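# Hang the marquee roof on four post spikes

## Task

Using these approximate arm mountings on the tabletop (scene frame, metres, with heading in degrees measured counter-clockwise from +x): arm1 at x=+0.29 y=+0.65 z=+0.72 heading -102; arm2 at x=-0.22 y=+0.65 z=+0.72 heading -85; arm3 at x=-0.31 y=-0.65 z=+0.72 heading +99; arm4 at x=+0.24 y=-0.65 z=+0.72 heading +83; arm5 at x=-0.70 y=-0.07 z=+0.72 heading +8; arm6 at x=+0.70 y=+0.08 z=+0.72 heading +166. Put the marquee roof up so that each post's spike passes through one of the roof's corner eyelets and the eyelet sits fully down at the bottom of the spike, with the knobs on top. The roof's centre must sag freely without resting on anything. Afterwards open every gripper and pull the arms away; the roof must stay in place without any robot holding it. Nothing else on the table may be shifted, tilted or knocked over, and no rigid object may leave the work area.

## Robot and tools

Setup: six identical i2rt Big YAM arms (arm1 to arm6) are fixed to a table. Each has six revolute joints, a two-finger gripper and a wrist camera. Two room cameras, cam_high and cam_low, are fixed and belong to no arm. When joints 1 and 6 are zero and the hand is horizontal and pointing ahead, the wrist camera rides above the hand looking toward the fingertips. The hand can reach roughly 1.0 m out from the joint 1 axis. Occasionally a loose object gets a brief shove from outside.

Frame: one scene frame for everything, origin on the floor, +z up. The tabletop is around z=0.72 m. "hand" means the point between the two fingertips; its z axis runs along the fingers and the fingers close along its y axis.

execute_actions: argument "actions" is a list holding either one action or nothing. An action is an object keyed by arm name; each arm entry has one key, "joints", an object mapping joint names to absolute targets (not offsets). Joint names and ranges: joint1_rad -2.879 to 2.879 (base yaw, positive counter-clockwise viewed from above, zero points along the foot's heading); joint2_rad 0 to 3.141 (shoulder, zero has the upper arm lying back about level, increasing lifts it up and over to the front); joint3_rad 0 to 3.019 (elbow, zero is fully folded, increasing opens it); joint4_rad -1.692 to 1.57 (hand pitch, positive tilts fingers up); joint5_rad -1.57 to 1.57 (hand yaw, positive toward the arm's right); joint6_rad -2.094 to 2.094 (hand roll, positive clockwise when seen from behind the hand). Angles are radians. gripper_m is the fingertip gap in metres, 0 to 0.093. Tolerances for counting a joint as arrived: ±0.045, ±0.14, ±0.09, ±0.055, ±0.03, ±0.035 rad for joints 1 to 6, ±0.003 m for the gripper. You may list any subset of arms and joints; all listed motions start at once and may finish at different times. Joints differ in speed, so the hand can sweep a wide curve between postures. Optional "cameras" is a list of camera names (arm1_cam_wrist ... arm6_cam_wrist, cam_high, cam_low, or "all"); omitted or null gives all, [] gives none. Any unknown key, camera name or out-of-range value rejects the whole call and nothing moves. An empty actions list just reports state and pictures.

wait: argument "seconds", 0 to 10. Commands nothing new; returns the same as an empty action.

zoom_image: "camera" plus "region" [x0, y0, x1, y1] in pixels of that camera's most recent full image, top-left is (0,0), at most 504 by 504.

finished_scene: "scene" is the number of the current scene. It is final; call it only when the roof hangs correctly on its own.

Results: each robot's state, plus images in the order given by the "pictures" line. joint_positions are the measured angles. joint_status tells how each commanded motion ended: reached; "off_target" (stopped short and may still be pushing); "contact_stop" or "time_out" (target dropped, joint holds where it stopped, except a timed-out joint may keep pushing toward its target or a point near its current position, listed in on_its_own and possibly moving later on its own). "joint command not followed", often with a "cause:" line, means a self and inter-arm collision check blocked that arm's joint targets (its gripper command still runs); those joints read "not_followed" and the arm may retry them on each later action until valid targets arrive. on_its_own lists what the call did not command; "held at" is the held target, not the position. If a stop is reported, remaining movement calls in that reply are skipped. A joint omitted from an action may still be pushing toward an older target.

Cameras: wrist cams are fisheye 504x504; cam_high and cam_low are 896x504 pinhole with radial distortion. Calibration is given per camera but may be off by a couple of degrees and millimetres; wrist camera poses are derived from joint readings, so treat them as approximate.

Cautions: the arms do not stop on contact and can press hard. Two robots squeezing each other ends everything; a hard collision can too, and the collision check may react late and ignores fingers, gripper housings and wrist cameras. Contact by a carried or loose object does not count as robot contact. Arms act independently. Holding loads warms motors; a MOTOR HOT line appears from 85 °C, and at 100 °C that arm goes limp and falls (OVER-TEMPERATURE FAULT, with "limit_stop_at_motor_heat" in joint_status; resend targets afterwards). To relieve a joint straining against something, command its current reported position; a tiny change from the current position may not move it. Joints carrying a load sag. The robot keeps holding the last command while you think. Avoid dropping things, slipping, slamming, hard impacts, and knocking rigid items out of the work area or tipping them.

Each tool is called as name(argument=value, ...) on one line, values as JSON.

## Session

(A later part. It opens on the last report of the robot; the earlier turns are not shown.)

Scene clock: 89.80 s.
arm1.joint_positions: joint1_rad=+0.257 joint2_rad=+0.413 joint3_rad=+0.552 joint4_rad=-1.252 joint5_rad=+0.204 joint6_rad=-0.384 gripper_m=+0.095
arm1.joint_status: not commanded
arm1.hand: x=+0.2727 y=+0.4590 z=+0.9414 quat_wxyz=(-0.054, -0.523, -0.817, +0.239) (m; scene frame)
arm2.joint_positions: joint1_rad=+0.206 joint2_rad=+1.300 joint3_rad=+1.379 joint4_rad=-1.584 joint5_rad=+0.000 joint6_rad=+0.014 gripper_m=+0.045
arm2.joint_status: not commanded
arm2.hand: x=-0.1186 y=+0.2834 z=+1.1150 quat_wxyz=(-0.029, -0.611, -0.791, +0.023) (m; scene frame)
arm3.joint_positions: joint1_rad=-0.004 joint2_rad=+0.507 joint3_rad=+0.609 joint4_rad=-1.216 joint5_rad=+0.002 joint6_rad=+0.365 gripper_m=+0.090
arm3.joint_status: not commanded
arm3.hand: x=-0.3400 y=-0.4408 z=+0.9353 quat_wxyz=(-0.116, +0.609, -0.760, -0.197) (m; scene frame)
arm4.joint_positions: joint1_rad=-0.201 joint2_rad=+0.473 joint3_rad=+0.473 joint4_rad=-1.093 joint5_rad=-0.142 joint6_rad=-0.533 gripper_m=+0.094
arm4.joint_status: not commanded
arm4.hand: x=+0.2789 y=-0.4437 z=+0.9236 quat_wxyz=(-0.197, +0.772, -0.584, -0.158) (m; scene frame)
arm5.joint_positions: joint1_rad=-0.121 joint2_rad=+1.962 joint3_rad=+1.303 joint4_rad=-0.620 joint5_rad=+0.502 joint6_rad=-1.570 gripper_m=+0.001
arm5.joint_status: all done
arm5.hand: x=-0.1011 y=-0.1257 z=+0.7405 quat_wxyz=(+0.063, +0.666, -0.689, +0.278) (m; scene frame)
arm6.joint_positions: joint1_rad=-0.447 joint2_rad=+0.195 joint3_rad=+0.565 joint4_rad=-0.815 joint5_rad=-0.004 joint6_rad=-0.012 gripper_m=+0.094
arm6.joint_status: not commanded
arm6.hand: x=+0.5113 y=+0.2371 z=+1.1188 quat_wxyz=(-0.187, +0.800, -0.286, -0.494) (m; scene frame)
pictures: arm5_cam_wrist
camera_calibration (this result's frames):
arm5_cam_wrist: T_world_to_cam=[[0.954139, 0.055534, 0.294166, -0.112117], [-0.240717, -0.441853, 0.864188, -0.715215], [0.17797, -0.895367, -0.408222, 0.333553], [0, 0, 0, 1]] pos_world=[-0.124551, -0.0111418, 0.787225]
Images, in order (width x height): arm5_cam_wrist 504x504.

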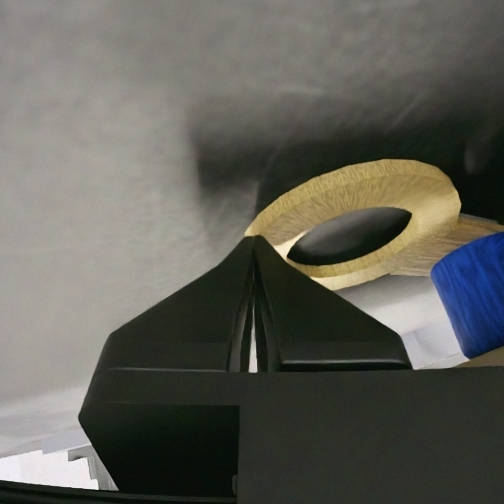

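execute_actions(actions=[{"arm5":{"joints":{"gripper_m":0.088,"joint2_rad":1.97,"joint3_rad":1.52,"joint4_rad":-0.8}}}], cameras=["arm5_cam_wrist"])

Scene clock: 91.10 s.
arm1.joint_positions: joint1_rad=+0.257 joint2_rad=+0.413 joint3_rad=+0.552 joint4_rad=-1.252 joint5_rad=+0.204 joint6_rad=-0.384 gripper_m=+0.095
arm1.joint_status: not commanded
arm1.hand: x=+0.2727 y=+0.4590 z=+0.9414 quat_wxyz=(-0.054, -0.523, -0.817, +0.239) (m; scene frame)
arm2.joint_positions: joint1_rad=+0.206 joint2_rad=+1.300 joint3_rad=+1.379 joint4_rad=-1.584 joint5_rad=+0.000 joint6_rad=+0.014 gripper_m=+0.045
arm2.joint_status: not commanded
arm2.hand: x=-0.1186 y=+0.2834 z=+1.1150 quat_wxyz=(-0.029, -0.611, -0.791, +0.023) (m; scene frame)
arm3.joint_positions: joint1_rad=-0.004 joint2_rad=+0.507 joint3_rad=+0.609 joint4_rad=-1.216 joint5_rad=+0.002 joint6_rad=+0.365 gripper_m=+0.090
arm3.joint_status: not commanded
arm3.hand: x=-0.3400 y=-0.4408 z=+0.9353 quat_wxyz=(-0.116, +0.609, -0.760, -0.197) (m; scene frame)
arm4.joint_positions: joint1_rad=-0.201 joint2_rad=+0.473 joint3_rad=+0.473 joint4_rad=-1.093 joint5_rad=-0.142 joint6_rad=-0.533 gripper_m=+0.094
arm4.joint_status: not commanded
arm4.hand: x=+0.2789 y=-0.4437 z=+0.9236 quat_wxyz=(-0.197, +0.772, -0.584, -0.158) (m; scene frame)
arm5.joint_positions: joint1_rad=-0.121 joint2_rad=+1.966 joint3_rad=+1.467 joint4_rad=-0.798 joint5_rad=+0.502 joint6_rad=-1.570 gripper_m=+0.088
arm5.joint_status: all done
arm5.hand: x=-0.0709 y=-0.1244 z=+0.7899 quat_wxyz=(+0.070, +0.669, -0.688, +0.272) (m; scene frame)
arm6.joint_positions: joint1_rad=-0.447 joint2_rad=+0.195 joint3_rad=+0.565 joint4_rad=-0.815 joint5_rad=-0.004 joint6_rad=-0.012 gripper_m=+0.094
arm6.joint_status: not commanded
arm6.hand: x=+0.5113 y=+0.2371 z=+1.1188 quat_wxyz=(-0.187, +0.800, -0.286, -0.494) (m; scene frame)
pictures: arm5_cam_wrist
camera_calibration (this result's frames):
arm5_cam_wrist: T_world_to_cam=[[0.959251, 0.0558002, 0.27699, -0.141549], [-0.225123, -0.441487, 0.868567, -0.752396], [0.170753, -0.895531, -0.410935, 0.351207], [0, 0, 0, 1]] pos_world=[-0.0935702, -0.00975795, 0.837037]
Images, in order (width x height): arm5_cam_wrist 504x504.

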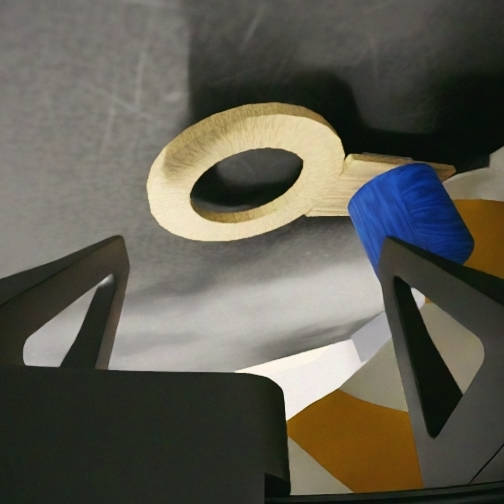

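execute_actions(actions=[{"arm5":{"joints":{"joint2_rad":2.09,"joint3_rad":1.71,"joint4_rad":-0.87}}}], cameras=["arm5_cam_wrist"])

Scene clock: 92.43 s.
arm1.joint_positions: joint1_rad=+0.257 joint2_rad=+0.413 joint3_rad=+0.552 joint4_rad=-1.252 joint5_rad=+0.204 joint6_rad=-0.384 gripper_m=+0.095
arm1.joint_status: not commanded
arm1.hand: x=+0.2727 y=+0.4590 z=+0.9414 quat_wxyz=(-0.054, -0.523, -0.817, +0.239) (m; scene frame)
arm2.joint_positions: joint1_rad=+0.206 joint2_rad=+1.300 joint3_rad=+1.379 joint4_rad=-1.584 joint5_rad=+0.000 joint6_rad=+0.014 gripper_m=+0.045
arm2.joint_status: not commanded
arm2.hand: x=-0.1186 y=+0.2834 z=+1.1150 quat_wxyz=(-0.029, -0.611, -0.791, +0.023) (m; scene frame)
arm3.joint_positions: joint1_rad=-0.004 joint2_rad=+0.507 joint3_rad=+0.609 joint4_rad=-1.216 joint5_rad=+0.002 joint6_rad=+0.365 gripper_m=+0.090
arm3.joint_status: not commanded
arm3.hand: x=-0.3400 y=-0.4408 z=+0.9353 quat_wxyz=(-0.116, +0.609, -0.760, -0.197) (m; scene frame)
arm4.joint_positions: joint1_rad=-0.201 joint2_rad=+0.473 joint3_rad=+0.473 joint4_rad=-1.093 joint5_rad=-0.142 joint6_rad=-0.533 gripper_m=+0.094
arm4.joint_status: not commanded
arm4.hand: x=+0.2789 y=-0.4437 z=+0.9236 quat_wxyz=(-0.197, +0.772, -0.584, -0.158) (m; scene frame)
arm5.joint_positions: joint1_rad=-0.121 joint2_rad=+2.095 joint3_rad=+1.634 joint4_rad=-0.869 joint5_rad=+0.502 joint6_rad=-1.570 gripper_m=+0.088
arm5.joint_status: all done
arm5.hand: x=-0.0314 y=-0.1225 z=+0.7719 quat_wxyz=(+0.081, +0.673, -0.687, +0.262) (m; scene frame)
arm6.joint_positions: joint1_rad=-0.447 joint2_rad=+0.195 joint3_rad=+0.565 joint4_rad=-0.815 joint5_rad=-0.004 joint6_rad=-0.012 gripper_m=+0.094
arm6.joint_status: not commanded
arm6.hand: x=+0.5113 y=+0.2371 z=+1.1188 quat_wxyz=(-0.187, +0.800, -0.286, -0.494) (m; scene frame)
pictures: arm5_cam_wrist
camera_calibration (this result's frames):
arm5_cam_wrist: T_world_to_cam=[[0.967875, 0.0559163, 0.245134, -0.149691], [-0.196472, -0.440181, 0.87615, -0.731818], [0.156894, -0.896166, -0.415055, 0.341377], [0, 0, 0, 1]] pos_world=[-0.0524597, -0.00783193, 0.819567]
Images, in order (width x height): arm5_cam_wrist 504x504.

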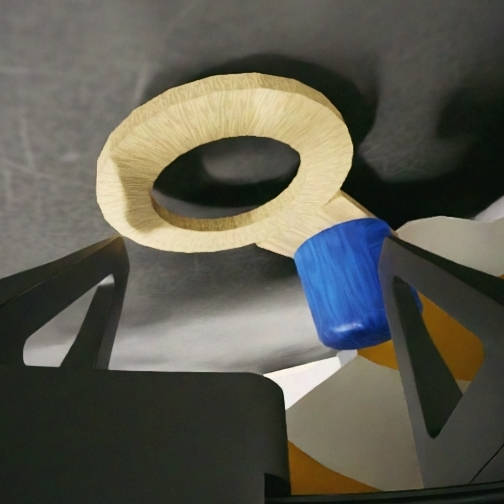

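execute_actions(actions=[{"arm5":{"joints":{"joint2_rad":2.17,"joint3_rad":1.80,"joint4_rad":-0.88}}}], cameras=["arm5_cam_wrist"])

Scene clock: 93.40 s.
arm1.joint_positions: joint1_rad=+0.257 joint2_rad=+0.413 joint3_rad=+0.552 joint4_rad=-1.252 joint5_rad=+0.204 joint6_rad=-0.384 gripper_m=+0.095
arm1.joint_status: not commanded
arm1.hand: x=+0.2727 y=+0.4590 z=+0.9414 quat_wxyz=(-0.054, -0.523, -0.817, +0.239) (m; scene frame)
arm2.joint_positions: joint1_rad=+0.206 joint2_rad=+1.300 joint3_rad=+1.379 joint4_rad=-1.584 joint5_rad=+0.000 joint6_rad=+0.014 gripper_m=+0.045
arm2.joint_status: not commanded
arm2.hand: x=-0.1186 y=+0.2834 z=+1.1150 quat_wxyz=(-0.029, -0.611, -0.791, +0.023) (m; scene frame)
arm3.joint_positions: joint1_rad=-0.004 joint2_rad=+0.507 joint3_rad=+0.609 joint4_rad=-1.216 joint5_rad=+0.002 joint6_rad=+0.365 gripper_m=+0.090
arm3.joint_status: not commanded
arm3.hand: x=-0.3400 y=-0.4408 z=+0.9353 quat_wxyz=(-0.116, +0.609, -0.760, -0.197) (m; scene frame)
arm4.joint_positions: joint1_rad=-0.201 joint2_rad=+0.473 joint3_rad=+0.473 joint4_rad=-1.093 joint5_rad=-0.142 joint6_rad=-0.533 gripper_m=+0.094
arm4.joint_status: not commanded
arm4.hand: x=+0.2789 y=-0.4437 z=+0.9236 quat_wxyz=(-0.197, +0.772, -0.584, -0.158) (m; scene frame)
arm5.joint_positions: joint1_rad=-0.121 joint2_rad=+2.165 joint3_rad=+1.728 joint4_rad=-0.882 joint5_rad=+0.502 joint6_rad=-1.570 gripper_m=+0.088
arm5.joint_status: all done
arm5.hand: x=-0.0050 y=-0.1213 z=+0.7629 quat_wxyz=(+0.078, +0.672, -0.687, +0.265) (m; scene frame)
arm6.joint_positions: joint1_rad=-0.447 joint2_rad=+0.195 joint3_rad=+0.565 joint4_rad=-0.815 joint5_rad=-0.004 joint6_rad=-0.012 gripper_m=+0.094
arm6.joint_status: not commanded
arm6.hand: x=+0.5113 y=+0.2371 z=+1.1188 quat_wxyz=(-0.187, +0.800, -0.286, -0.494) (m; scene frame)
pictures: arm5_cam_wrist
camera_calibration (this result's frames):
arm5_cam_wrist: T_world_to_cam=[[0.965206, 0.055776, 0.255474, -0.181006], [-0.205816, -0.440608, 0.873787, -0.716507], [0.1613, -0.895965, -0.413798, 0.333696], [0, 0, 0, 1]] pos_world=[-0.0265864, -0.00662354, 0.8104]
Images, in order (width x height): arm5_cam_wrist 504x504.

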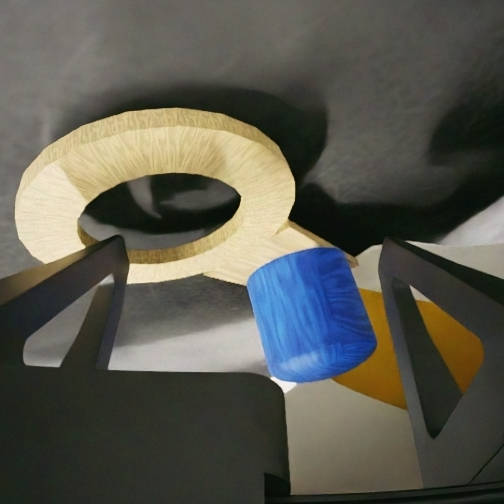

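Close.

execute_actions(actions=[{"arm5":{"joints":{"gripper_m":0.02}}}], cameras=[])

execute_actions(actions=[{"arm5":{"joints":{"joint1_rad":0.0,"joint2_rad":1.75,"joint3_rad":1.3,"joint4_rad":-0.87}}}], cameras=["arm5_cam_wrist","cam_high"])

Scene clock: 94.27 s.
arm1.joint_positions: joint1_rad=+0.257 joint2_rad=+0.413 joint3_rad=+0.552 joint4_rad=-1.252 joint5_rad=+0.204 joint6_rad=-0.384 gripper_m=+0.095
arm1.joint_status: not commanded
arm1.hand: x=+0.2727 y=+0.4590 z=+0.9414 quat_wxyz=(-0.054, -0.523, -0.817, +0.239) (m; scene frame)
arm2.joint_positions: joint1_rad=+0.206 joint2_rad=+1.300 joint3_rad=+1.379 joint4_rad=-1.584 joint5_rad=+0.000 joint6_rad=+0.014 gripper_m=+0.045
arm2.joint_status: not commanded
arm2.hand: x=-0.1186 y=+0.2834 z=+1.1150 quat_wxyz=(-0.029, -0.611, -0.791, +0.023) (m; scene frame)
arm3.joint_positions: joint1_rad=-0.004 joint2_rad=+0.507 joint3_rad=+0.609 joint4_rad=-1.216 joint5_rad=+0.002 joint6_rad=+0.365 gripper_m=+0.090
arm3.joint_status: not commanded
arm3.hand: x=-0.3400 y=-0.4408 z=+0.9353 quat_wxyz=(-0.116, +0.609, -0.760, -0.197) (m; scene frame)
arm4.joint_positions: joint1_rad=-0.201 joint2_rad=+0.473 joint3_rad=+0.473 joint4_rad=-1.093 joint5_rad=-0.142 joint6_rad=-0.533 gripper_m=+0.094
arm4.joint_status: not commanded
arm4.hand: x=+0.2789 y=-0.4437 z=+0.9236 quat_wxyz=(-0.197, +0.772, -0.584, -0.158) (m; scene frame)
arm5.joint_positions: joint1_rad=-0.121 joint2_rad=+2.165 joint3_rad=+1.728 joint4_rad=-0.882 joint5_rad=+0.502 joint6_rad=-1.570 gripper_m=+0.020
arm5.joint_status: all done
arm5.hand: x=-0.0050 y=-0.1213 z=+0.7629 quat_wxyz=(+0.078, +0.672, -0.687, +0.265) (m; scene frame)
arm6.joint_positions: joint1_rad=-0.447 joint2_rad=+0.195 joint3_rad=+0.565 joint4_rad=-0.815 joint5_rad=-0.004 joint6_rad=-0.012 gripper_m=+0.094
arm6.joint_status: not commanded
arm6.hand: x=+0.5113 y=+0.2371 z=+1.1188 quat_wxyz=(-0.187, +0.800, -0.286, -0.494) (m; scene frame)
pictures: none
No camera images: the call's "cameras" was empty. Leave "cameras" out to get every camera's image.

Scene clock: 95.63 s.
arm1.joint_positions: joint1_rad=+0.257 joint2_rad=+0.413 joint3_rad=+0.552 joint4_rad=-1.252 joint5_rad=+0.204 joint6_rad=-0.384 gripper_m=+0.095
arm1.joint_status: not commanded
arm1.hand: x=+0.2727 y=+0.4590 z=+0.9414 quat_wxyz=(-0.054, -0.523, -0.817, +0.239) (m; scene frame)
arm2.joint_positions: joint1_rad=+0.206 joint2_rad=+1.300 joint3_rad=+1.379 joint4_rad=-1.584 joint5_rad=+0.000 joint6_rad=+0.014 gripper_m=+0.045
arm2.joint_status: not commanded
arm2.hand: x=-0.1186 y=+0.2834 z=+1.1150 quat_wxyz=(-0.029, -0.611, -0.791, +0.023) (m; scene frame)
arm3.joint_positions: joint1_rad=-0.004 joint2_rad=+0.507 joint3_rad=+0.609 joint4_rad=-1.216 joint5_rad=+0.002 joint6_rad=+0.365 gripper_m=+0.090
arm3.joint_status: not commanded
arm3.hand: x=-0.3400 y=-0.4408 z=+0.9353 quat_wxyz=(-0.116, +0.609, -0.760, -0.197) (m; scene frame)
arm4.joint_positions: joint1_rad=-0.201 joint2_rad=+0.473 joint3_rad=+0.473 joint4_rad=-1.093 joint5_rad=-0.142 joint6_rad=-0.533 gripper_m=+0.094
arm4.joint_status: not commanded
arm4.hand: x=+0.2789 y=-0.4437 z=+0.9236 quat_wxyz=(-0.197, +0.772, -0.584, -0.158) (m; scene frame)
arm5.joint_positions: joint1_rad=+0.009 joint2_rad=+1.741 joint3_rad=+1.297 joint4_rad=-0.879 joint5_rad=+0.497 joint6_rad=-1.570 gripper_m=+0.020
arm5.joint_status: all done
arm5.hand: x=-0.1421 y=-0.0547 z=+0.8444 quat_wxyz=(+0.060, +0.716, -0.642, +0.267) (m; scene frame)
arm6.joint_positions: joint1_rad=-0.447 joint2_rad=+0.195 joint3_rad=+0.565 joint4_rad=-0.815 joint5_rad=-0.004 joint6_rad=-0.012 gripper_m=+0.094
arm6.joint_status: not commanded
arm6.hand: x=+0.5113 y=+0.2371 z=+1.1188 quat_wxyz=(-0.187, +0.800, -0.286, -0.494) (m; scene frame)
pictures: arm5_cam_wrist, cam_high
camera_calibration (this result's frames):
arm5_cam_wrist: T_world_to_cam=[[0.95063, 0.180667, 0.252313, -0.0658288], [-0.14315, -0.466088, 0.873081, -0.778491], [0.275337, -0.866096, -0.417214, 0.469948], [0, 0, 0, 1]] pos_world=[-0.178256, 0.0560682, 0.892365]
Images, in order (width x height): arm5_cam_wrist 504x504, cam_high 896x504.

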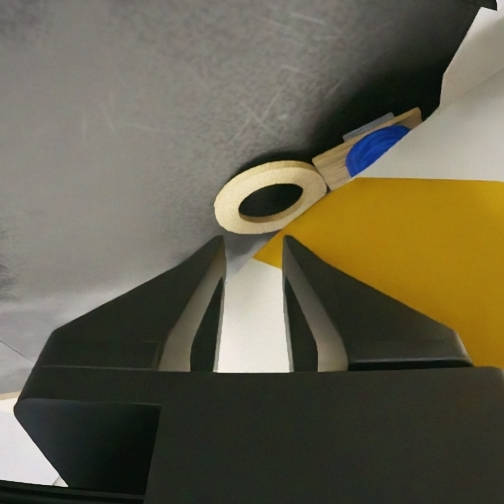

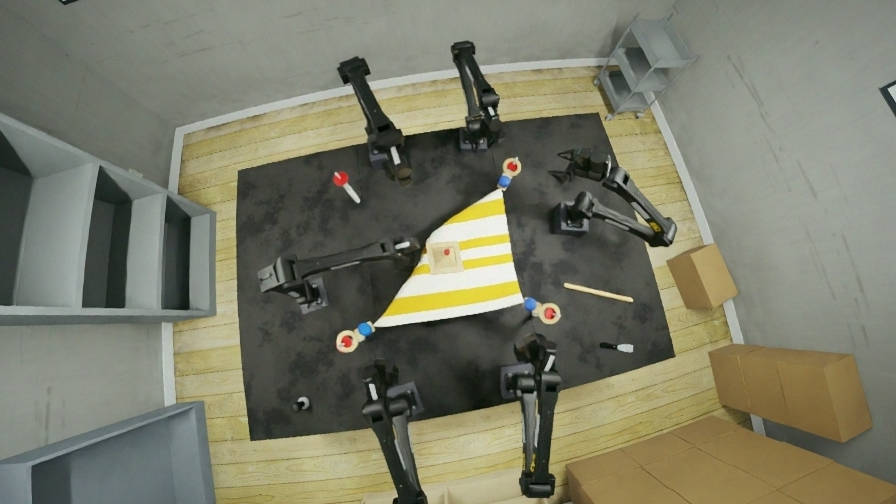

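execute_actions(actions=[{"arm5":{"joints":{"gripper_m":0.0}}}], cameras=[])

execute_actions(actions=[{"arm5":{"joints":{"joint1_rad":0.35,"joint2_rad":1.4,"joint3_rad":1.2,"joint4_rad":-1.0,"joint5_rad":0.2}}}], cameras=["arm5_cam_wrist","cam_high","cam_low"])

Scene clock: 96.40 s.
arm1.joint_positions: joint1_rad=+0.257 joint2_rad=+0.413 joint3_rad=+0.552 joint4_rad=-1.252 joint5_rad=+0.204 joint6_rad=-0.384 gripper_m=+0.095
arm1.joint_status: not commanded
arm1.hand: x=+0.2727 y=+0.4590 z=+0.9414 quat_wxyz=(-0.054, -0.523, -0.817, +0.239) (m; scene frame)
arm2.joint_positions: joint1_rad=+0.206 joint2_rad=+1.300 joint3_rad=+1.379 joint4_rad=-1.584 joint5_rad=+0.000 joint6_rad=+0.014 gripper_m=+0.045
arm2.joint_status: not commanded
arm2.hand: x=-0.1186 y=+0.2834 z=+1.1150 quat_wxyz=(-0.029, -0.611, -0.791, +0.023) (m; scene frame)
arm3.joint_positions: joint1_rad=-0.004 joint2_rad=+0.507 joint3_rad=+0.609 joint4_rad=-1.216 joint5_rad=+0.002 joint6_rad=+0.365 gripper_m=+0.090
arm3.joint_status: not commanded
arm3.hand: x=-0.3400 y=-0.4408 z=+0.9353 quat_wxyz=(-0.116, +0.609, -0.760, -0.197) (m; scene frame)
arm4.joint_positions: joint1_rad=-0.201 joint2_rad=+0.473 joint3_rad=+0.473 joint4_rad=-1.093 joint5_rad=-0.142 joint6_rad=-0.533 gripper_m=+0.094
arm4.joint_status: not commanded
arm4.hand: x=+0.2789 y=-0.4437 z=+0.9236 quat_wxyz=(-0.197, +0.772, -0.584, -0.158) (m; scene frame)
arm5.joint_positions: joint1_rad=+0.009 joint2_rad=+1.741 joint3_rad=+1.297 joint4_rad=-0.879 joint5_rad=+0.497 joint6_rad=-1.570 gripper_m=+0.001
arm5.joint_status: all done
arm5.hand: x=-0.1421 y=-0.0547 z=+0.8444 quat_wxyz=(+0.060, +0.716, -0.642, +0.267) (m; scene frame)
arm6.joint_positions: joint1_rad=-0.447 joint2_rad=+0.195 joint3_rad=+0.565 joint4_rad=-0.815 joint5_rad=-0.004 joint6_rad=-0.012 gripper_m=+0.094
arm6.joint_status: not commanded
arm6.hand: x=+0.5113 y=+0.2371 z=+1.1188 quat_wxyz=(-0.187, +0.800, -0.286, -0.494) (m; scene frame)
pictures: none
No camera images: the call's "cameras" was empty. Leave "cameras" out to get every camera's image.

Scene clock: 97.73 s.
arm1.joint_positions: joint1_rad=+0.257 joint2_rad=+0.413 joint3_rad=+0.552 joint4_rad=-1.252 joint5_rad=+0.204 joint6_rad=-0.384 gripper_m=+0.095
arm1.joint_status: not commanded
arm1.hand: x=+0.2727 y=+0.4590 z=+0.9414 quat_wxyz=(-0.054, -0.523, -0.817, +0.239) (m; scene frame)
arm2.joint_positions: joint1_rad=+0.206 joint2_rad=+1.300 joint3_rad=+1.379 joint4_rad=-1.584 joint5_rad=+0.000 joint6_rad=+0.014 gripper_m=+0.045
arm2.joint_status: not commanded
arm2.hand: x=-0.1186 y=+0.2834 z=+1.1150 quat_wxyz=(-0.029, -0.611, -0.791, +0.023) (m; scene frame)
arm3.joint_positions: joint1_rad=-0.004 joint2_rad=+0.507 joint3_rad=+0.609 joint4_rad=-1.216 joint5_rad=+0.002 joint6_rad=+0.365 gripper_m=+0.090
arm3.joint_status: not commanded
arm3.hand: x=-0.3400 y=-0.4408 z=+0.9353 quat_wxyz=(-0.116, +0.609, -0.760, -0.197) (m; scene frame)
arm4.joint_positions: joint1_rad=-0.201 joint2_rad=+0.473 joint3_rad=+0.473 joint4_rad=-1.093 joint5_rad=-0.142 joint6_rad=-0.533 gripper_m=+0.094
arm4.joint_status: not commanded
arm4.hand: x=+0.2789 y=-0.4437 z=+0.9236 quat_wxyz=(-0.197, +0.772, -0.584, -0.158) (m; scene frame)
arm5.joint_positions: joint1_rad=+0.359 joint2_rad=+1.393 joint3_rad=+1.181 joint4_rad=-0.993 joint5_rad=+0.200 joint6_rad=-1.570 gripper_m=+0.001
arm5.joint_status: all done
arm5.hand: x=-0.2683 y=+0.1416 z=+0.9420 quat_wxyz=(-0.112, +0.838, -0.504, +0.179) (m; scene frame)
arm6.joint_positions: joint1_rad=-0.447 joint2_rad=+0.195 joint3_rad=+0.565 joint4_rad=-0.815 joint5_rad=-0.004 joint6_rad=-0.012 gripper_m=+0.094
arm6.joint_status: not commanded
arm6.hand: x=+0.5113 y=+0.2371 z=+1.1188 quat_wxyz=(-0.187, +0.800, -0.286, -0.494) (m; scene frame)
pictures: arm5_cam_wrist, cam_high, cam_low
camera_calibration (this result's frames):
arm5_cam_wrist: T_world_to_cam=[[0.797563, 0.478938, 0.366759, -0.197036], [0.113379, -0.716166, 0.688659, -0.512307], [0.592486, -0.507666, -0.625489, 0.945866], [0, 0, 0, 1]] pos_world=[-0.345179, 0.207655, 1.0167]
Images, in order (width x height): arm5_cam_wrist 504x504, cam_high 896x504, cam_low 896x504.

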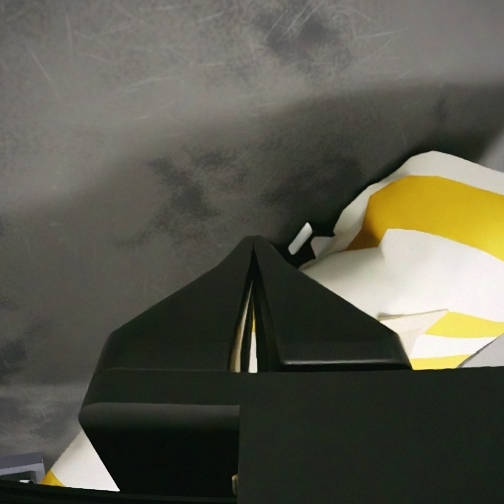

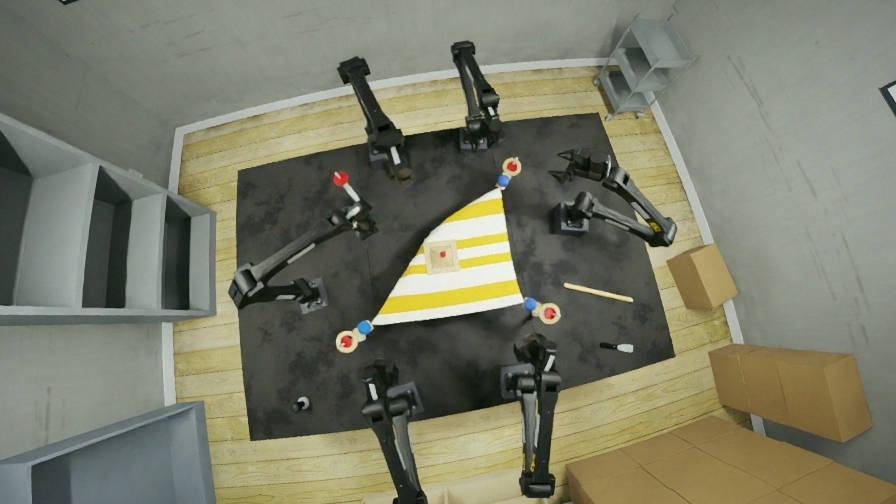

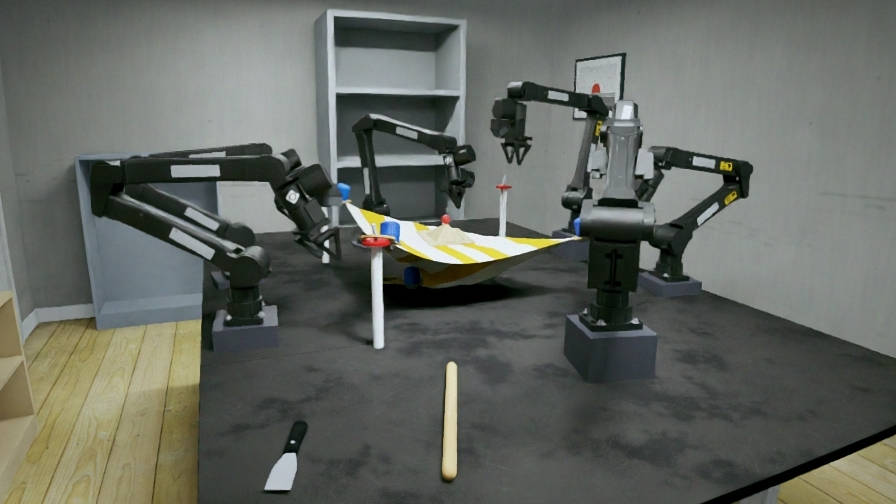

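execute_actions(actions=[{"arm5":{"joints":{"joint1_rad":-0.05,"joint2_rad":2.36,"joint3_rad":0.8,"joint4_rad":1.36,"joint5_rad":0,"joint6_rad":0,"gripper_m":0.09}}}], cameras=["arm5_cam_wrist"])

Scene clock: 100.53 s.
arm1.joint_positions: joint1_rad=+0.257 joint2_rad=+0.413 joint3_rad=+0.552 joint4_rad=-1.252 joint5_rad=+0.204 joint6_rad=-0.384 gripper_m=+0.095
arm1.joint_status: not commanded
arm1.hand: x=+0.2727 y=+0.4590 z=+0.9414 quat_wxyz=(-0.054, -0.523, -0.817, +0.239) (m; scene frame)
arm2.joint_positions: joint1_rad=+0.206 joint2_rad=+1.300 joint3_rad=+1.379 joint4_rad=-1.584 joint5_rad=+0.000 joint6_rad=+0.014 gripper_m=+0.045
arm2.joint_status: not commanded
arm2.hand: x=-0.1186 y=+0.2834 z=+1.1150 quat_wxyz=(-0.029, -0.611, -0.791, +0.023) (m; scene frame)
arm3.joint_positions: joint1_rad=-0.004 joint2_rad=+0.507 joint3_rad=+0.609 joint4_rad=-1.216 joint5_rad=+0.002 joint6_rad=+0.365 gripper_m=+0.090
arm3.joint_status: not commanded
arm3.hand: x=-0.3400 y=-0.4408 z=+0.9353 quat_wxyz=(-0.116, +0.609, -0.760, -0.197) (m; scene frame)
arm4.joint_positions: joint1_rad=-0.201 joint2_rad=+0.473 joint3_rad=+0.473 joint4_rad=-1.093 joint5_rad=-0.142 joint6_rad=-0.533 gripper_m=+0.094
arm4.joint_status: not commanded
arm4.hand: x=+0.2789 y=-0.4437 z=+0.9236 quat_wxyz=(-0.197, +0.772, -0.584, -0.158) (m; scene frame)
arm5.joint_positions: joint1_rad=-0.052 joint2_rad=+2.229 joint3_rad=+0.873 joint4_rad=+1.382 joint5_rad=-0.004 joint6_rad=-0.012 gripper_m=+0.090
arm5.joint_status: all done
arm5.hand: x=-0.0699 y=+0.0030 z=+0.7570 quat_wxyz=(-0.719, +0.045, -0.692, -0.039) (m; scene frame)
arm6.joint_positions: joint1_rad=-0.447 joint2_rad=+0.195 joint3_rad=+0.565 joint4_rad=-0.815 joint5_rad=-0.004 joint6_rad=-0.012 gripper_m=+0.094
arm6.joint_status: not commanded
arm6.hand: x=+0.5113 y=+0.2371 z=+1.1188 quat_wxyz=(-0.187, +0.800, -0.286, -0.494) (m; scene frame)
pictures: arm5_cam_wrist
camera_calibration (this result's frames):
arm5_cam_wrist: T_world_to_cam=[[0.115921, -0.992949, 0.0247719, -0.00537708], [-0.548124, -0.0847492, -0.832092, 0.596396], [0.828325, 0.0828789, -0.554084, 0.602891], [0, 0, 0, 1]] pos_world=[-0.171867, -0.00476198, 0.830442]
Images, in order (width x height): arm5_cam_wrist 504x504.

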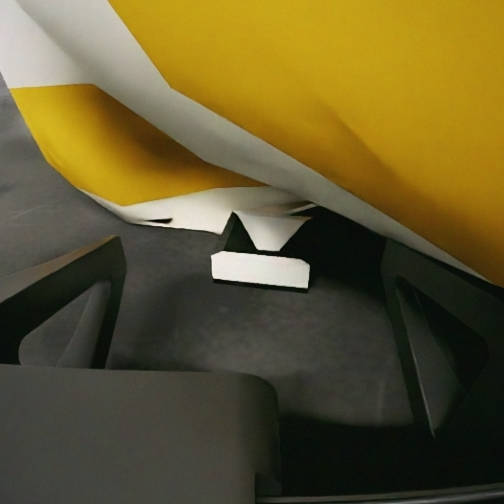

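execute_actions(actions=[{"arm5":{"joints":{"joint2_rad":2.17,"joint3_rad":0.72,"joint4_rad":1.33}}}], cameras=[])

execute_actions(actions=[{"arm5":{"joints":{"joint1_rad":-0.18}}}], cameras=["arm5_cam_wrist"])

Scene clock: 101.67 s.
arm1.joint_positions: joint1_rad=+0.257 joint2_rad=+0.413 joint3_rad=+0.552 joint4_rad=-1.252 joint5_rad=+0.204 joint6_rad=-0.384 gripper_m=+0.095
arm1.joint_status: not commanded
arm1.hand: x=+0.2727 y=+0.4590 z=+0.9414 quat_wxyz=(-0.054, -0.523, -0.817, +0.239) (m; scene frame)
arm2.joint_positions: joint1_rad=+0.206 joint2_rad=+1.300 joint3_rad=+1.379 joint4_rad=-1.584 joint5_rad=+0.000 joint6_rad=+0.014 gripper_m=+0.045
arm2.joint_status: not commanded
arm2.hand: x=-0.1186 y=+0.2834 z=+1.1150 quat_wxyz=(-0.029, -0.611, -0.791, +0.023) (m; scene frame)
arm3.joint_positions: joint1_rad=-0.004 joint2_rad=+0.507 joint3_rad=+0.609 joint4_rad=-1.216 joint5_rad=+0.002 joint6_rad=+0.365 gripper_m=+0.090
arm3.joint_status: not commanded
arm3.hand: x=-0.3400 y=-0.4408 z=+0.9353 quat_wxyz=(-0.116, +0.609, -0.760, -0.197) (m; scene frame)
arm4.joint_positions: joint1_rad=-0.201 joint2_rad=+0.473 joint3_rad=+0.473 joint4_rad=-1.093 joint5_rad=-0.142 joint6_rad=-0.533 gripper_m=+0.094
arm4.joint_status: not commanded
arm4.hand: x=+0.2789 y=-0.4437 z=+0.9236 quat_wxyz=(-0.197, +0.772, -0.584, -0.158) (m; scene frame)
arm5.joint_positions: joint1_rad=-0.052 joint2_rad=+2.153 joint3_rad=+0.740 joint4_rad=+1.359 joint5_rad=-0.003 joint6_rad=-0.010 gripper_m=+0.090
arm5.joint_status: all done
arm5.hand: x=-0.1115 y=-0.0020 z=+0.7538 quat_wxyz=(-0.691, +0.046, -0.721, -0.038) (m; scene frame)
arm6.joint_positions: joint1_rad=-0.447 joint2_rad=+0.195 joint3_rad=+0.565 joint4_rad=-0.815 joint5_rad=-0.004 joint6_rad=-0.012 gripper_m=+0.094
arm6.joint_status: not commanded
arm6.hand: x=+0.5113 y=+0.2371 z=+1.1188 quat_wxyz=(-0.187, +0.800, -0.286, -0.494) (m; scene frame)
pictures: none
No camera images: the call's "cameras" was empty. Leave "cameras" out to get every camera's image.

Scene clock: 102.50 s.
arm1.joint_positions: joint1_rad=+0.257 joint2_rad=+0.413 joint3_rad=+0.552 joint4_rad=-1.252 joint5_rad=+0.204 joint6_rad=-0.384 gripper_m=+0.095
arm1.joint_status: not commanded
arm1.hand: x=+0.2727 y=+0.4590 z=+0.9414 quat_wxyz=(-0.054, -0.523, -0.817, +0.239) (m; scene frame)
arm2.joint_positions: joint1_rad=+0.206 joint2_rad=+1.300 joint3_rad=+1.379 joint4_rad=-1.584 joint5_rad=+0.000 joint6_rad=+0.014 gripper_m=+0.045
arm2.joint_status: not commanded
arm2.hand: x=-0.1186 y=+0.2834 z=+1.1150 quat_wxyz=(-0.029, -0.611, -0.791, +0.023) (m; scene frame)
arm3.joint_positions: joint1_rad=-0.004 joint2_rad=+0.507 joint3_rad=+0.609 joint4_rad=-1.216 joint5_rad=+0.002 joint6_rad=+0.365 gripper_m=+0.090
arm3.joint_status: not commanded
arm3.hand: x=-0.3400 y=-0.4408 z=+0.9353 quat_wxyz=(-0.116, +0.609, -0.760, -0.197) (m; scene frame)
arm4.joint_positions: joint1_rad=-0.201 joint2_rad=+0.473 joint3_rad=+0.473 joint4_rad=-1.093 joint5_rad=-0.142 joint6_rad=-0.533 gripper_m=+0.094
arm4.joint_status: not commanded
arm4.hand: x=+0.2789 y=-0.4437 z=+0.9236 quat_wxyz=(-0.197, +0.772, -0.584, -0.158) (m; scene frame)
arm5.joint_positions: joint1_rad=-0.182 joint2_rad=+2.152 joint3_rad=+0.740 joint4_rad=+1.359 joint5_rad=-0.003 joint6_rad=-0.011 gripper_m=+0.090
arm5.joint_status: all done
arm5.hand: x=-0.1076 y=-0.0789 z=+0.7539 quat_wxyz=(-0.692, -0.001, -0.722, +0.007) (m; scene frame)
arm6.joint_positions: joint1_rad=-0.447 joint2_rad=+0.195 joint3_rad=+0.565 joint4_rad=-0.815 joint5_rad=-0.004 joint6_rad=-0.012 gripper_m=+0.094
arm6.joint_status: not commanded
arm6.hand: x=+0.5113 y=+0.2371 z=+1.1188 quat_wxyz=(-0.187, +0.800, -0.286, -0.494) (m; scene frame)
pictures: arm5_cam_wrist
camera_calibration (this result's frames):
arm5_cam_wrist: T_world_to_cam=[[-0.0126173, -0.999677, 0.0220568, -0.0945539], [-0.619138, -0.00951078, -0.785225, 0.529187], [0.785181, -0.0235636, -0.618818, 0.675007], [0, 0, 0, 1]] pos_world=[-0.203556, -0.0735848, 0.835323]
Images, in order (width x height): arm5_cam_wrist 504x504.

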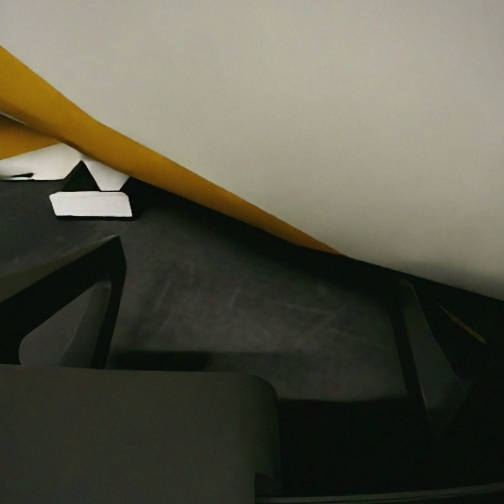

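execute_actions(actions=[{"arm5":{"joints":{"joint2_rad":2.24,"joint3_rad":0.93,"joint4_rad":1.30}}}], cameras=["arm5_cam_wrist","cam_low"])

Scene clock: 103.57 s.
arm1.joint_positions: joint1_rad=+0.257 joint2_rad=+0.413 joint3_rad=+0.552 joint4_rad=-1.252 joint5_rad=+0.204 joint6_rad=-0.384 gripper_m=+0.095
arm1.joint_status: not commanded
arm1.hand: x=+0.2727 y=+0.4590 z=+0.9414 quat_wxyz=(-0.054, -0.523, -0.817, +0.239) (m; scene frame)
arm2.joint_positions: joint1_rad=+0.206 joint2_rad=+1.300 joint3_rad=+1.379 joint4_rad=-1.584 joint5_rad=+0.000 joint6_rad=+0.014 gripper_m=+0.045
arm2.joint_status: not commanded
arm2.hand: x=-0.1186 y=+0.2834 z=+1.1150 quat_wxyz=(-0.029, -0.611, -0.791, +0.023) (m; scene frame)
arm3.joint_positions: joint1_rad=-0.004 joint2_rad=+0.507 joint3_rad=+0.609 joint4_rad=-1.216 joint5_rad=+0.002 joint6_rad=+0.365 gripper_m=+0.090
arm3.joint_status: not commanded
arm3.hand: x=-0.3400 y=-0.4408 z=+0.9353 quat_wxyz=(-0.116, +0.609, -0.760, -0.197) (m; scene frame)
arm4.joint_positions: joint1_rad=-0.201 joint2_rad=+0.473 joint3_rad=+0.473 joint4_rad=-1.093 joint5_rad=-0.142 joint6_rad=-0.533 gripper_m=+0.094
arm4.joint_status: not commanded
arm4.hand: x=+0.2789 y=-0.4437 z=+0.9236 quat_wxyz=(-0.197, +0.772, -0.584, -0.158) (m; scene frame)
arm5.joint_positions: joint1_rad=-0.182 joint2_rad=+2.218 joint3_rad=+0.909 joint4_rad=+1.312 joint5_rad=-0.002 joint6_rad=-0.011 gripper_m=+0.090
arm5.joint_status: all done
arm5.hand: x=-0.0509 y=-0.0798 z=+0.7590 quat_wxyz=(-0.712, -0.001, -0.702, +0.008) (m; scene frame)
arm6.joint_positions: joint1_rad=-0.447 joint2_rad=+0.195 joint3_rad=+0.565 joint4_rad=-0.815 joint5_rad=-0.004 joint6_rad=-0.012 gripper_m=+0.094
arm6.joint_status: not commanded
arm6.hand: x=+0.5113 y=+0.2371 z=+1.1188 quat_wxyz=(-0.187, +0.800, -0.286, -0.494) (m; scene frame)
pictures: arm5_cam_wrist, cam_low
camera_calibration (this result's frames):
arm5_cam_wrist: T_world_to_cam=[[-0.0147787, -0.999646, 0.0221389, -0.0951117], [-0.573233, -0.00967099, -0.819335, 0.596489], [0.819259, -0.0247994, -0.572887, 0.600426], [0, 0, 0, 1]] pos_world=[-0.151383, -0.0744191, 0.834806]
Images, in order (width x height): arm5_cam_wrist 504x504, cam_low 896x504.

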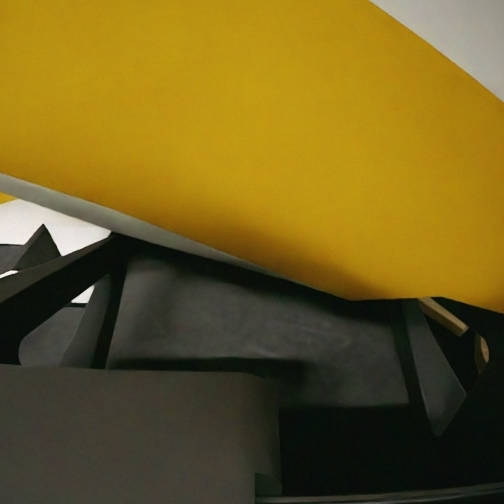

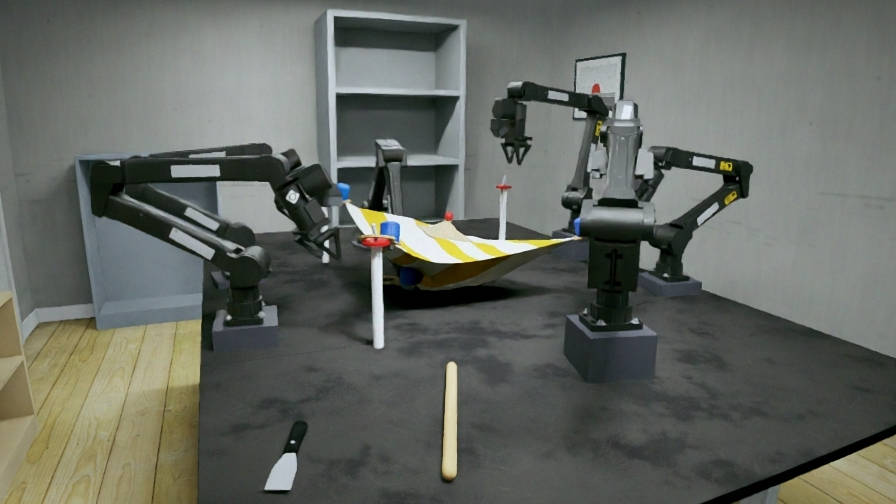

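execute_actions(actions=[{"arm5":{"joints":{"joint2_rad":2.15,"joint3_rad":0.70,"joint4_rad":1.35}}}], cameras=[])

execute_actions(actions=[{"arm5":{"joints":{"joint1_rad":-0.3}}}], cameras=["arm5_cam_wrist","cam_low"])

Scene clock: 104.70 s.
arm1.joint_positions: joint1_rad=+0.257 joint2_rad=+0.413 joint3_rad=+0.552 joint4_rad=-1.252 joint5_rad=+0.204 joint6_rad=-0.384 gripper_m=+0.095
arm1.joint_status: not commanded
arm1.hand: x=+0.2727 y=+0.4590 z=+0.9414 quat_wxyz=(-0.054, -0.523, -0.817, +0.239) (m; scene frame)
arm2.joint_positions: joint1_rad=+0.206 joint2_rad=+1.300 joint3_rad=+1.379 joint4_rad=-1.584 joint5_rad=+0.000 joint6_rad=+0.014 gripper_m=+0.045
arm2.joint_status: not commanded
arm2.hand: x=-0.1186 y=+0.2834 z=+1.1150 quat_wxyz=(-0.029, -0.611, -0.791, +0.023) (m; scene frame)
arm3.joint_positions: joint1_rad=-0.004 joint2_rad=+0.507 joint3_rad=+0.609 joint4_rad=-1.216 joint5_rad=+0.002 joint6_rad=+0.365 gripper_m=+0.090
arm3.joint_status: not commanded
arm3.hand: x=-0.3400 y=-0.4408 z=+0.9353 quat_wxyz=(-0.116, +0.609, -0.760, -0.197) (m; scene frame)
arm4.joint_positions: joint1_rad=-0.201 joint2_rad=+0.473 joint3_rad=+0.473 joint4_rad=-1.093 joint5_rad=-0.142 joint6_rad=-0.533 gripper_m=+0.094
arm4.joint_status: not commanded
arm4.hand: x=+0.2789 y=-0.4437 z=+0.9236 quat_wxyz=(-0.197, +0.772, -0.584, -0.158) (m; scene frame)
arm5.joint_positions: joint1_rad=-0.182 joint2_rad=+2.139 joint3_rad=+0.717 joint4_rad=+1.354 joint5_rad=-0.002 joint6_rad=-0.011 gripper_m=+0.090
arm5.joint_status: all done
arm5.hand: x=-0.1154 y=-0.0789 z=+0.7532 quat_wxyz=(-0.687, -0.001, -0.727, +0.007) (m; scene frame)
arm6.joint_positions: joint1_rad=-0.447 joint2_rad=+0.195 joint3_rad=+0.565 joint4_rad=-0.815 joint5_rad=-0.004 joint6_rad=-0.012 gripper_m=+0.094
arm6.joint_status: not commanded
arm6.hand: x=+0.5113 y=+0.2371 z=+1.1188 quat_wxyz=(-0.187, +0.800, -0.286, -0.494) (m; scene frame)
pictures: none
No camera images: the call's "cameras" was empty. Leave "cameras" out to get every camera's image.

Scene clock: 105.53 s.
arm1.joint_positions: joint1_rad=+0.257 joint2_rad=+0.413 joint3_rad=+0.552 joint4_rad=-1.252 joint5_rad=+0.204 joint6_rad=-0.384 gripper_m=+0.095
arm1.joint_status: not commanded
arm1.hand: x=+0.2727 y=+0.4590 z=+0.9414 quat_wxyz=(-0.054, -0.523, -0.817, +0.239) (m; scene frame)
arm2.joint_positions: joint1_rad=+0.206 joint2_rad=+1.300 joint3_rad=+1.379 joint4_rad=-1.584 joint5_rad=+0.000 joint6_rad=+0.014 gripper_m=+0.045
arm2.joint_status: not commanded
arm2.hand: x=-0.1186 y=+0.2834 z=+1.1150 quat_wxyz=(-0.029, -0.611, -0.791, +0.023) (m; scene frame)
arm3.joint_positions: joint1_rad=-0.004 joint2_rad=+0.507 joint3_rad=+0.609 joint4_rad=-1.216 joint5_rad=+0.002 joint6_rad=+0.365 gripper_m=+0.090
arm3.joint_status: not commanded
arm3.hand: x=-0.3400 y=-0.4408 z=+0.9353 quat_wxyz=(-0.116, +0.609, -0.760, -0.197) (m; scene frame)
arm4.joint_positions: joint1_rad=-0.201 joint2_rad=+0.473 joint3_rad=+0.473 joint4_rad=-1.093 joint5_rad=-0.142 joint6_rad=-0.533 gripper_m=+0.094
arm4.joint_status: not commanded
arm4.hand: x=+0.2789 y=-0.4437 z=+0.9236 quat_wxyz=(-0.197, +0.772, -0.584, -0.158) (m; scene frame)
arm5.joint_positions: joint1_rad=-0.302 joint2_rad=+2.139 joint3_rad=+0.717 joint4_rad=+1.354 joint5_rad=-0.002 joint6_rad=-0.012 gripper_m=+0.090
arm5.joint_status: all done
arm5.hand: x=-0.1207 y=-0.1489 z=+0.7532 quat_wxyz=(-0.685, -0.045, -0.726, +0.048) (m; scene frame)
arm6.joint_positions: joint1_rad=-0.447 joint2_rad=+0.195 joint3_rad=+0.565 joint4_rad=-0.815 joint5_rad=-0.004 joint6_rad=-0.012 gripper_m=+0.094
arm6.joint_status: not commanded
arm6.hand: x=+0.5113 y=+0.2371 z=+1.1188 quat_wxyz=(-0.187, +0.800, -0.286, -0.494) (m; scene frame)
pictures: arm5_cam_wrist, cam_low
camera_calibration (this result's frames):
arm5_cam_wrist: T_world_to_cam=[[-0.132698, -0.990914, 0.0219152, -0.177817], [-0.626954, 0.0667923, -0.776187, 0.52346], [0.767671, -0.116738, -0.630121, 0.675703], [0, 0, 0, 1]] pos_world=[-0.214128, -0.132284, 0.835975]
Images, in order (width x height): arm5_cam_wrist 504x504, cam_low 896x504.

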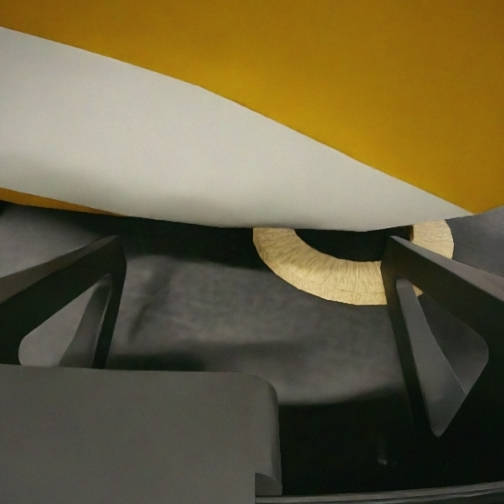

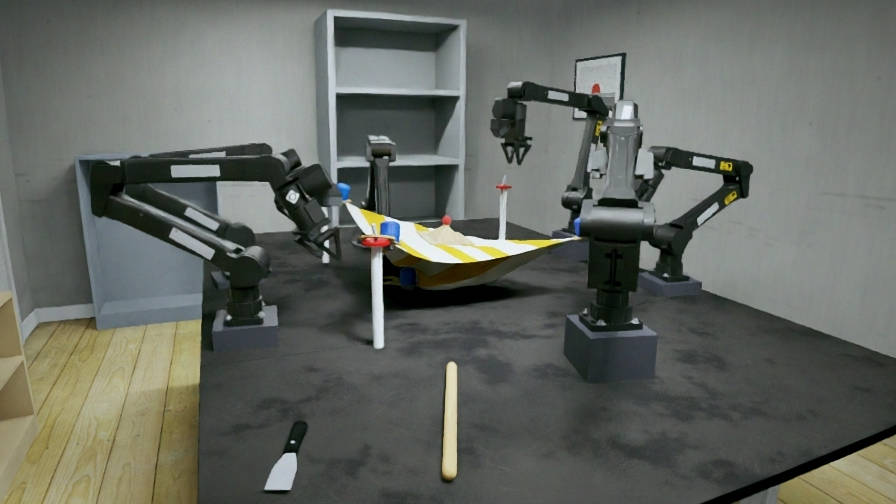

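execute_actions(actions=[{"arm5":{"joints":{"joint2_rad":2.09,"joint3_rad":0.58,"joint4_rad":1.40}}}], cameras=[])

execute_actions(actions=[{"arm5":{"joints":{"joint1_rad":-0.355,"gripper_m":0.093}}}], cameras=["arm5_cam_wrist"])

Scene clock: 107.50 s.
arm1.joint_positions: joint1_rad=+0.257 joint2_rad=+0.413 joint3_rad=+0.552 joint4_rad=-1.252 joint5_rad=+0.204 joint6_rad=-0.384 gripper_m=+0.095
arm1.joint_status: not commanded
arm1.hand: x=+0.2727 y=+0.4590 z=+0.9414 quat_wxyz=(-0.054, -0.523, -0.817, +0.239) (m; scene frame)
arm2.joint_positions: joint1_rad=+0.206 joint2_rad=+1.300 joint3_rad=+1.379 joint4_rad=-1.584 joint5_rad=+0.000 joint6_rad=+0.014 gripper_m=+0.045
arm2.joint_status: not commanded
arm2.hand: x=-0.1186 y=+0.2834 z=+1.1150 quat_wxyz=(-0.029, -0.611, -0.791, +0.023) (m; scene frame)
arm3.joint_positions: joint1_rad=-0.004 joint2_rad=+0.507 joint3_rad=+0.609 joint4_rad=-1.216 joint5_rad=+0.002 joint6_rad=+0.365 gripper_m=+0.090
arm3.joint_status: not commanded
arm3.hand: x=-0.3400 y=-0.4408 z=+0.9353 quat_wxyz=(-0.116, +0.609, -0.760, -0.197) (m; scene frame)
arm4.joint_positions: joint1_rad=-0.201 joint2_rad=+0.473 joint3_rad=+0.473 joint4_rad=-1.093 joint5_rad=-0.142 joint6_rad=-0.533 gripper_m=+0.094
arm4.joint_status: not commanded
arm4.hand: x=+0.2789 y=-0.4437 z=+0.9236 quat_wxyz=(-0.197, +0.772, -0.584, -0.158) (m; scene frame)
arm5.joint_positions: joint1_rad=-0.302 joint2_rad=+2.093 joint3_rad=+0.587 joint4_rad=+1.394 joint5_rad=-0.002 joint6_rad=-0.012 gripper_m=+0.090
arm5.joint_status: all done
arm5.hand: x=-0.1663 y=-0.1428 z=+0.7503 quat_wxyz=(-0.669, -0.046, -0.740, +0.047) (m; scene frame)
arm6.joint_positions: joint1_rad=-0.447 joint2_rad=+0.195 joint3_rad=+0.565 joint4_rad=-0.815 joint5_rad=-0.004 joint6_rad=-0.012 gripper_m=+0.094
arm6.joint_status: not commanded
arm6.hand: x=+0.5113 y=+0.2371 z=+1.1188 quat_wxyz=(-0.187, +0.800, -0.286, -0.494) (m; scene frame)
pictures: none
No camera images: the call's "cameras" was empty. Leave "cameras" out to get every camera's image.

Scene clock: 108.20 s.
arm1.joint_positions: joint1_rad=+0.257 joint2_rad=+0.413 joint3_rad=+0.552 joint4_rad=-1.252 joint5_rad=+0.204 joint6_rad=-0.384 gripper_m=+0.095
arm1.joint_status: not commanded
arm1.hand: x=+0.2727 y=+0.4590 z=+0.9414 quat_wxyz=(-0.054, -0.523, -0.817, +0.239) (m; scene frame)
arm2.joint_positions: joint1_rad=+0.206 joint2_rad=+1.300 joint3_rad=+1.379 joint4_rad=-1.584 joint5_rad=+0.000 joint6_rad=+0.014 gripper_m=+0.045
arm2.joint_status: not commanded
arm2.hand: x=-0.1186 y=+0.2834 z=+1.1150 quat_wxyz=(-0.029, -0.611, -0.791, +0.023) (m; scene frame)
arm3.joint_positions: joint1_rad=-0.004 joint2_rad=+0.507 joint3_rad=+0.609 joint4_rad=-1.216 joint5_rad=+0.002 joint6_rad=+0.365 gripper_m=+0.090
arm3.joint_status: not commanded
arm3.hand: x=-0.3400 y=-0.4408 z=+0.9353 quat_wxyz=(-0.116, +0.609, -0.760, -0.197) (m; scene frame)
arm4.joint_positions: joint1_rad=-0.201 joint2_rad=+0.473 joint3_rad=+0.473 joint4_rad=-1.093 joint5_rad=-0.142 joint6_rad=-0.533 gripper_m=+0.094
arm4.joint_status: not commanded
arm4.hand: x=+0.2789 y=-0.4437 z=+0.9236 quat_wxyz=(-0.197, +0.772, -0.584, -0.158) (m; scene frame)
arm5.joint_positions: joint1_rad=-0.348 joint2_rad=+2.093 joint3_rad=+0.587 joint4_rad=+1.395 joint5_rad=-0.002 joint6_rad=-0.012 gripper_m=+0.093
arm5.joint_status: all done
arm5.hand: x=-0.1701 y=-0.1671 z=+0.7503 quat_wxyz=(-0.668, -0.063, -0.739, +0.063) (m; scene frame)
arm6.joint_positions: joint1_rad=-0.447 joint2_rad=+0.195 joint3_rad=+0.565 joint4_rad=-0.815 joint5_rad=-0.004 joint6_rad=-0.012 gripper_m=+0.094
arm6.joint_status: not commanded
arm6.hand: x=+0.5113 y=+0.2371 z=+1.1188 quat_wxyz=(-0.187, +0.800, -0.286, -0.494) (m; scene frame)
pictures: arm5_cam_wrist
camera_calibration (this result's frames):
arm5_cam_wrist: T_world_to_cam=[[-0.177182, -0.983946, 0.0213633, -0.20836], [-0.655898, 0.10187, -0.747944, 0.471172], [0.73376, -0.146535, -0.663418, 0.723943], [0, 0, 0, 1]] pos_world=[-0.259077, -0.146931, 0.837138]
Images, in order (width x height): arm5_cam_wrist 504x504.

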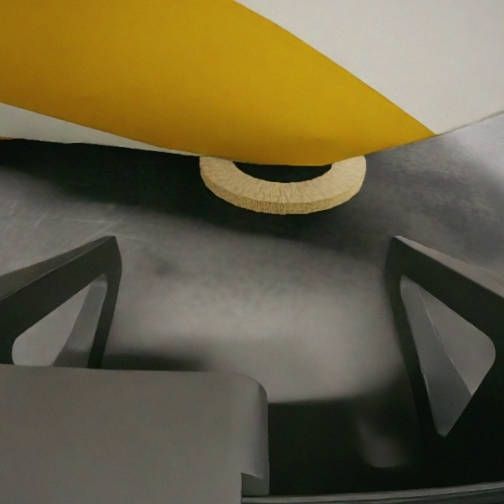

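execute_actions(actions=[{"arm5":{"joints":{"joint1_rad":-0.365,"joint2_rad":2.22,"joint3_rad":0.81,"joint4_rad":1.33}}}], cameras=["arm5_cam_wrist"])

execute_actions(actions=[{"arm5":{"joints":{"gripper_m":0.03}}}], cameras=["arm5_cam_wrist"])

Scene clock: 109.27 s.
arm1.joint_positions: joint1_rad=+0.257 joint2_rad=+0.413 joint3_rad=+0.552 joint4_rad=-1.252 joint5_rad=+0.204 joint6_rad=-0.384 gripper_m=+0.095
arm1.joint_status: not commanded
arm1.hand: x=+0.2727 y=+0.4590 z=+0.9414 quat_wxyz=(-0.054, -0.523, -0.817, +0.239) (m; scene frame)
arm2.joint_positions: joint1_rad=+0.206 joint2_rad=+1.300 joint3_rad=+1.379 joint4_rad=-1.584 joint5_rad=+0.000 joint6_rad=+0.014 gripper_m=+0.045
arm2.joint_status: not commanded
arm2.hand: x=-0.1186 y=+0.2834 z=+1.1150 quat_wxyz=(-0.029, -0.611, -0.791, +0.023) (m; scene frame)
arm3.joint_positions: joint1_rad=-0.004 joint2_rad=+0.507 joint3_rad=+0.609 joint4_rad=-1.216 joint5_rad=+0.002 joint6_rad=+0.365 gripper_m=+0.090
arm3.joint_status: not commanded
arm3.hand: x=-0.3400 y=-0.4408 z=+0.9353 quat_wxyz=(-0.116, +0.609, -0.760, -0.197) (m; scene frame)
arm4.joint_positions: joint1_rad=-0.201 joint2_rad=+0.473 joint3_rad=+0.473 joint4_rad=-1.093 joint5_rad=-0.142 joint6_rad=-0.533 gripper_m=+0.094
arm4.joint_status: not commanded
arm4.hand: x=+0.2789 y=-0.4437 z=+0.9236 quat_wxyz=(-0.197, +0.772, -0.584, -0.158) (m; scene frame)
arm5.joint_positions: joint1_rad=-0.354 joint2_rad=+2.181 joint3_rad=+0.805 joint4_rad=+1.353 joint5_rad=-0.002 joint6_rad=-0.013 gripper_m=+0.093
arm5.joint_status: all done
arm5.hand: x=-0.0965 y=-0.1847 z=+0.7562 quat_wxyz=(-0.699, -0.063, -0.709, +0.068) (m; scene frame)
arm6.joint_positions: joint1_rad=-0.447 joint2_rad=+0.195 joint3_rad=+0.565 joint4_rad=-0.815 joint5_rad=-0.004 joint6_rad=-0.012 gripper_m=+0.094
arm6.joint_status: not commanded
arm6.hand: x=+0.5113 y=+0.2371 z=+1.1188 quat_wxyz=(-0.187, +0.800, -0.286, -0.494) (m; scene frame)
pictures: arm5_cam_wrist
camera_calibration (this result's frames):
arm5_cam_wrist: T_world_to_cam=[[-0.185759, -0.982344, 0.0221995, -0.213864], [-0.588111, 0.0930549, -0.803409, 0.572512], [0.787158, -0.162297, -0.595014, 0.62178], [0, 0, 0, 1]] pos_world=[-0.192466, -0.162451, 0.834677]
Images, in order (width x height): arm5_cam_wrist 504x504.

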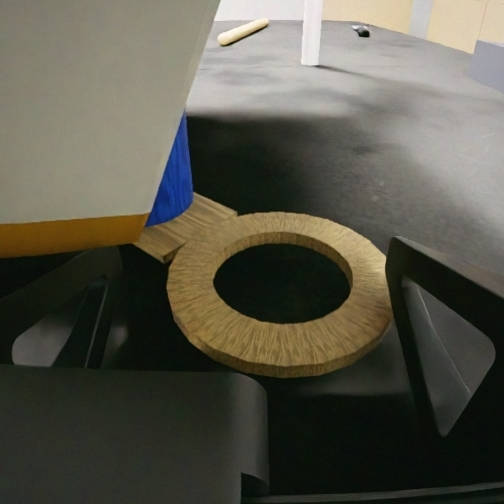

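Scene clock: 109.90 s.
arm1.joint_positions: joint1_rad=+0.257 joint2_rad=+0.413 joint3_rad=+0.552 joint4_rad=-1.252 joint5_rad=+0.204 joint6_rad=-0.384 gripper_m=+0.095
arm1.joint_status: not commanded
arm1.hand: x=+0.2727 y=+0.4590 z=+0.9414 quat_wxyz=(-0.054, -0.523, -0.817, +0.239) (m; scene frame)
arm2.joint_positions: joint1_rad=+0.206 joint2_rad=+1.300 joint3_rad=+1.379 joint4_rad=-1.584 joint5_rad=+0.000 joint6_rad=+0.014 gripper_m=+0.045
arm2.joint_status: not commanded
arm2.hand: x=-0.1186 y=+0.2834 z=+1.1150 quat_wxyz=(-0.029, -0.611, -0.791, +0.023) (m; scene frame)
arm3.joint_positions: joint1_rad=-0.004 joint2_rad=+0.507 joint3_rad=+0.609 joint4_rad=-1.216 joint5_rad=+0.002 joint6_rad=+0.365 gripper_m=+0.090
arm3.joint_status: not commanded
arm3.hand: x=-0.3400 y=-0.4408 z=+0.9353 quat_wxyz=(-0.116, +0.609, -0.760, -0.197) (m; scene frame)
arm4.joint_positions: joint1_rad=-0.201 joint2_rad=+0.473 joint3_rad=+0.473 joint4_rad=-1.093 joint5_rad=-0.142 joint6_rad=-0.533 gripper_m=+0.094
arm4.joint_status: not commanded
arm4.hand: x=+0.2789 y=-0.4437 z=+0.9236 quat_wxyz=(-0.197, +0.772, -0.584, -0.158) (m; scene frame)
arm5.joint_positions: joint1_rad=-0.356 joint2_rad=+2.181 joint3_rad=+0.805 joint4_rad=+1.353 joint5_rad=-0.001 joint6_rad=-0.011 gripper_m=+0.030
arm5.joint_status: all done
arm5.hand: x=-0.0967 y=-0.1859 z=+0.7562 quat_wxyz=(-0.699, -0.064, -0.709, +0.068) (m; scene frame)
arm6.joint_positions: joint1_rad=-0.447 joint2_rad=+0.195 joint3_rad=+0.565 joint4_rad=-0.815 joint5_rad=-0.004 joint6_rad=-0.012 gripper_m=+0.094
arm6.joint_status: not commanded
arm6.hand: x=+0.5113 y=+0.2371 z=+1.1188 quat_wxyz=(-0.187, +0.800, -0.286, -0.494) (m; scene frame)
pictures: arm5_cam_wrist
camera_calibration (this result's frames):
arm5_cam_wrist: T_world_to_cam=[[-0.188038, -0.981952, 0.0202777, -0.213796], [-0.587614, 0.0959333, -0.803434, 0.573087], [0.786989, -0.162992, -0.595048, 0.621643], [0, 0, 0, 1]] pos_world=[-0.192674, -0.163593, 0.83468]
Images, in order (width x height): arm5_cam_wrist 504x504.

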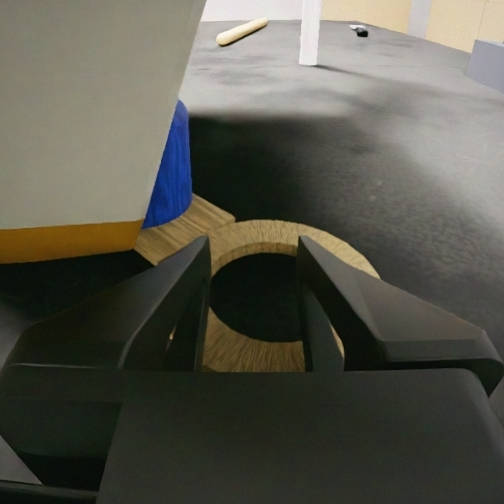

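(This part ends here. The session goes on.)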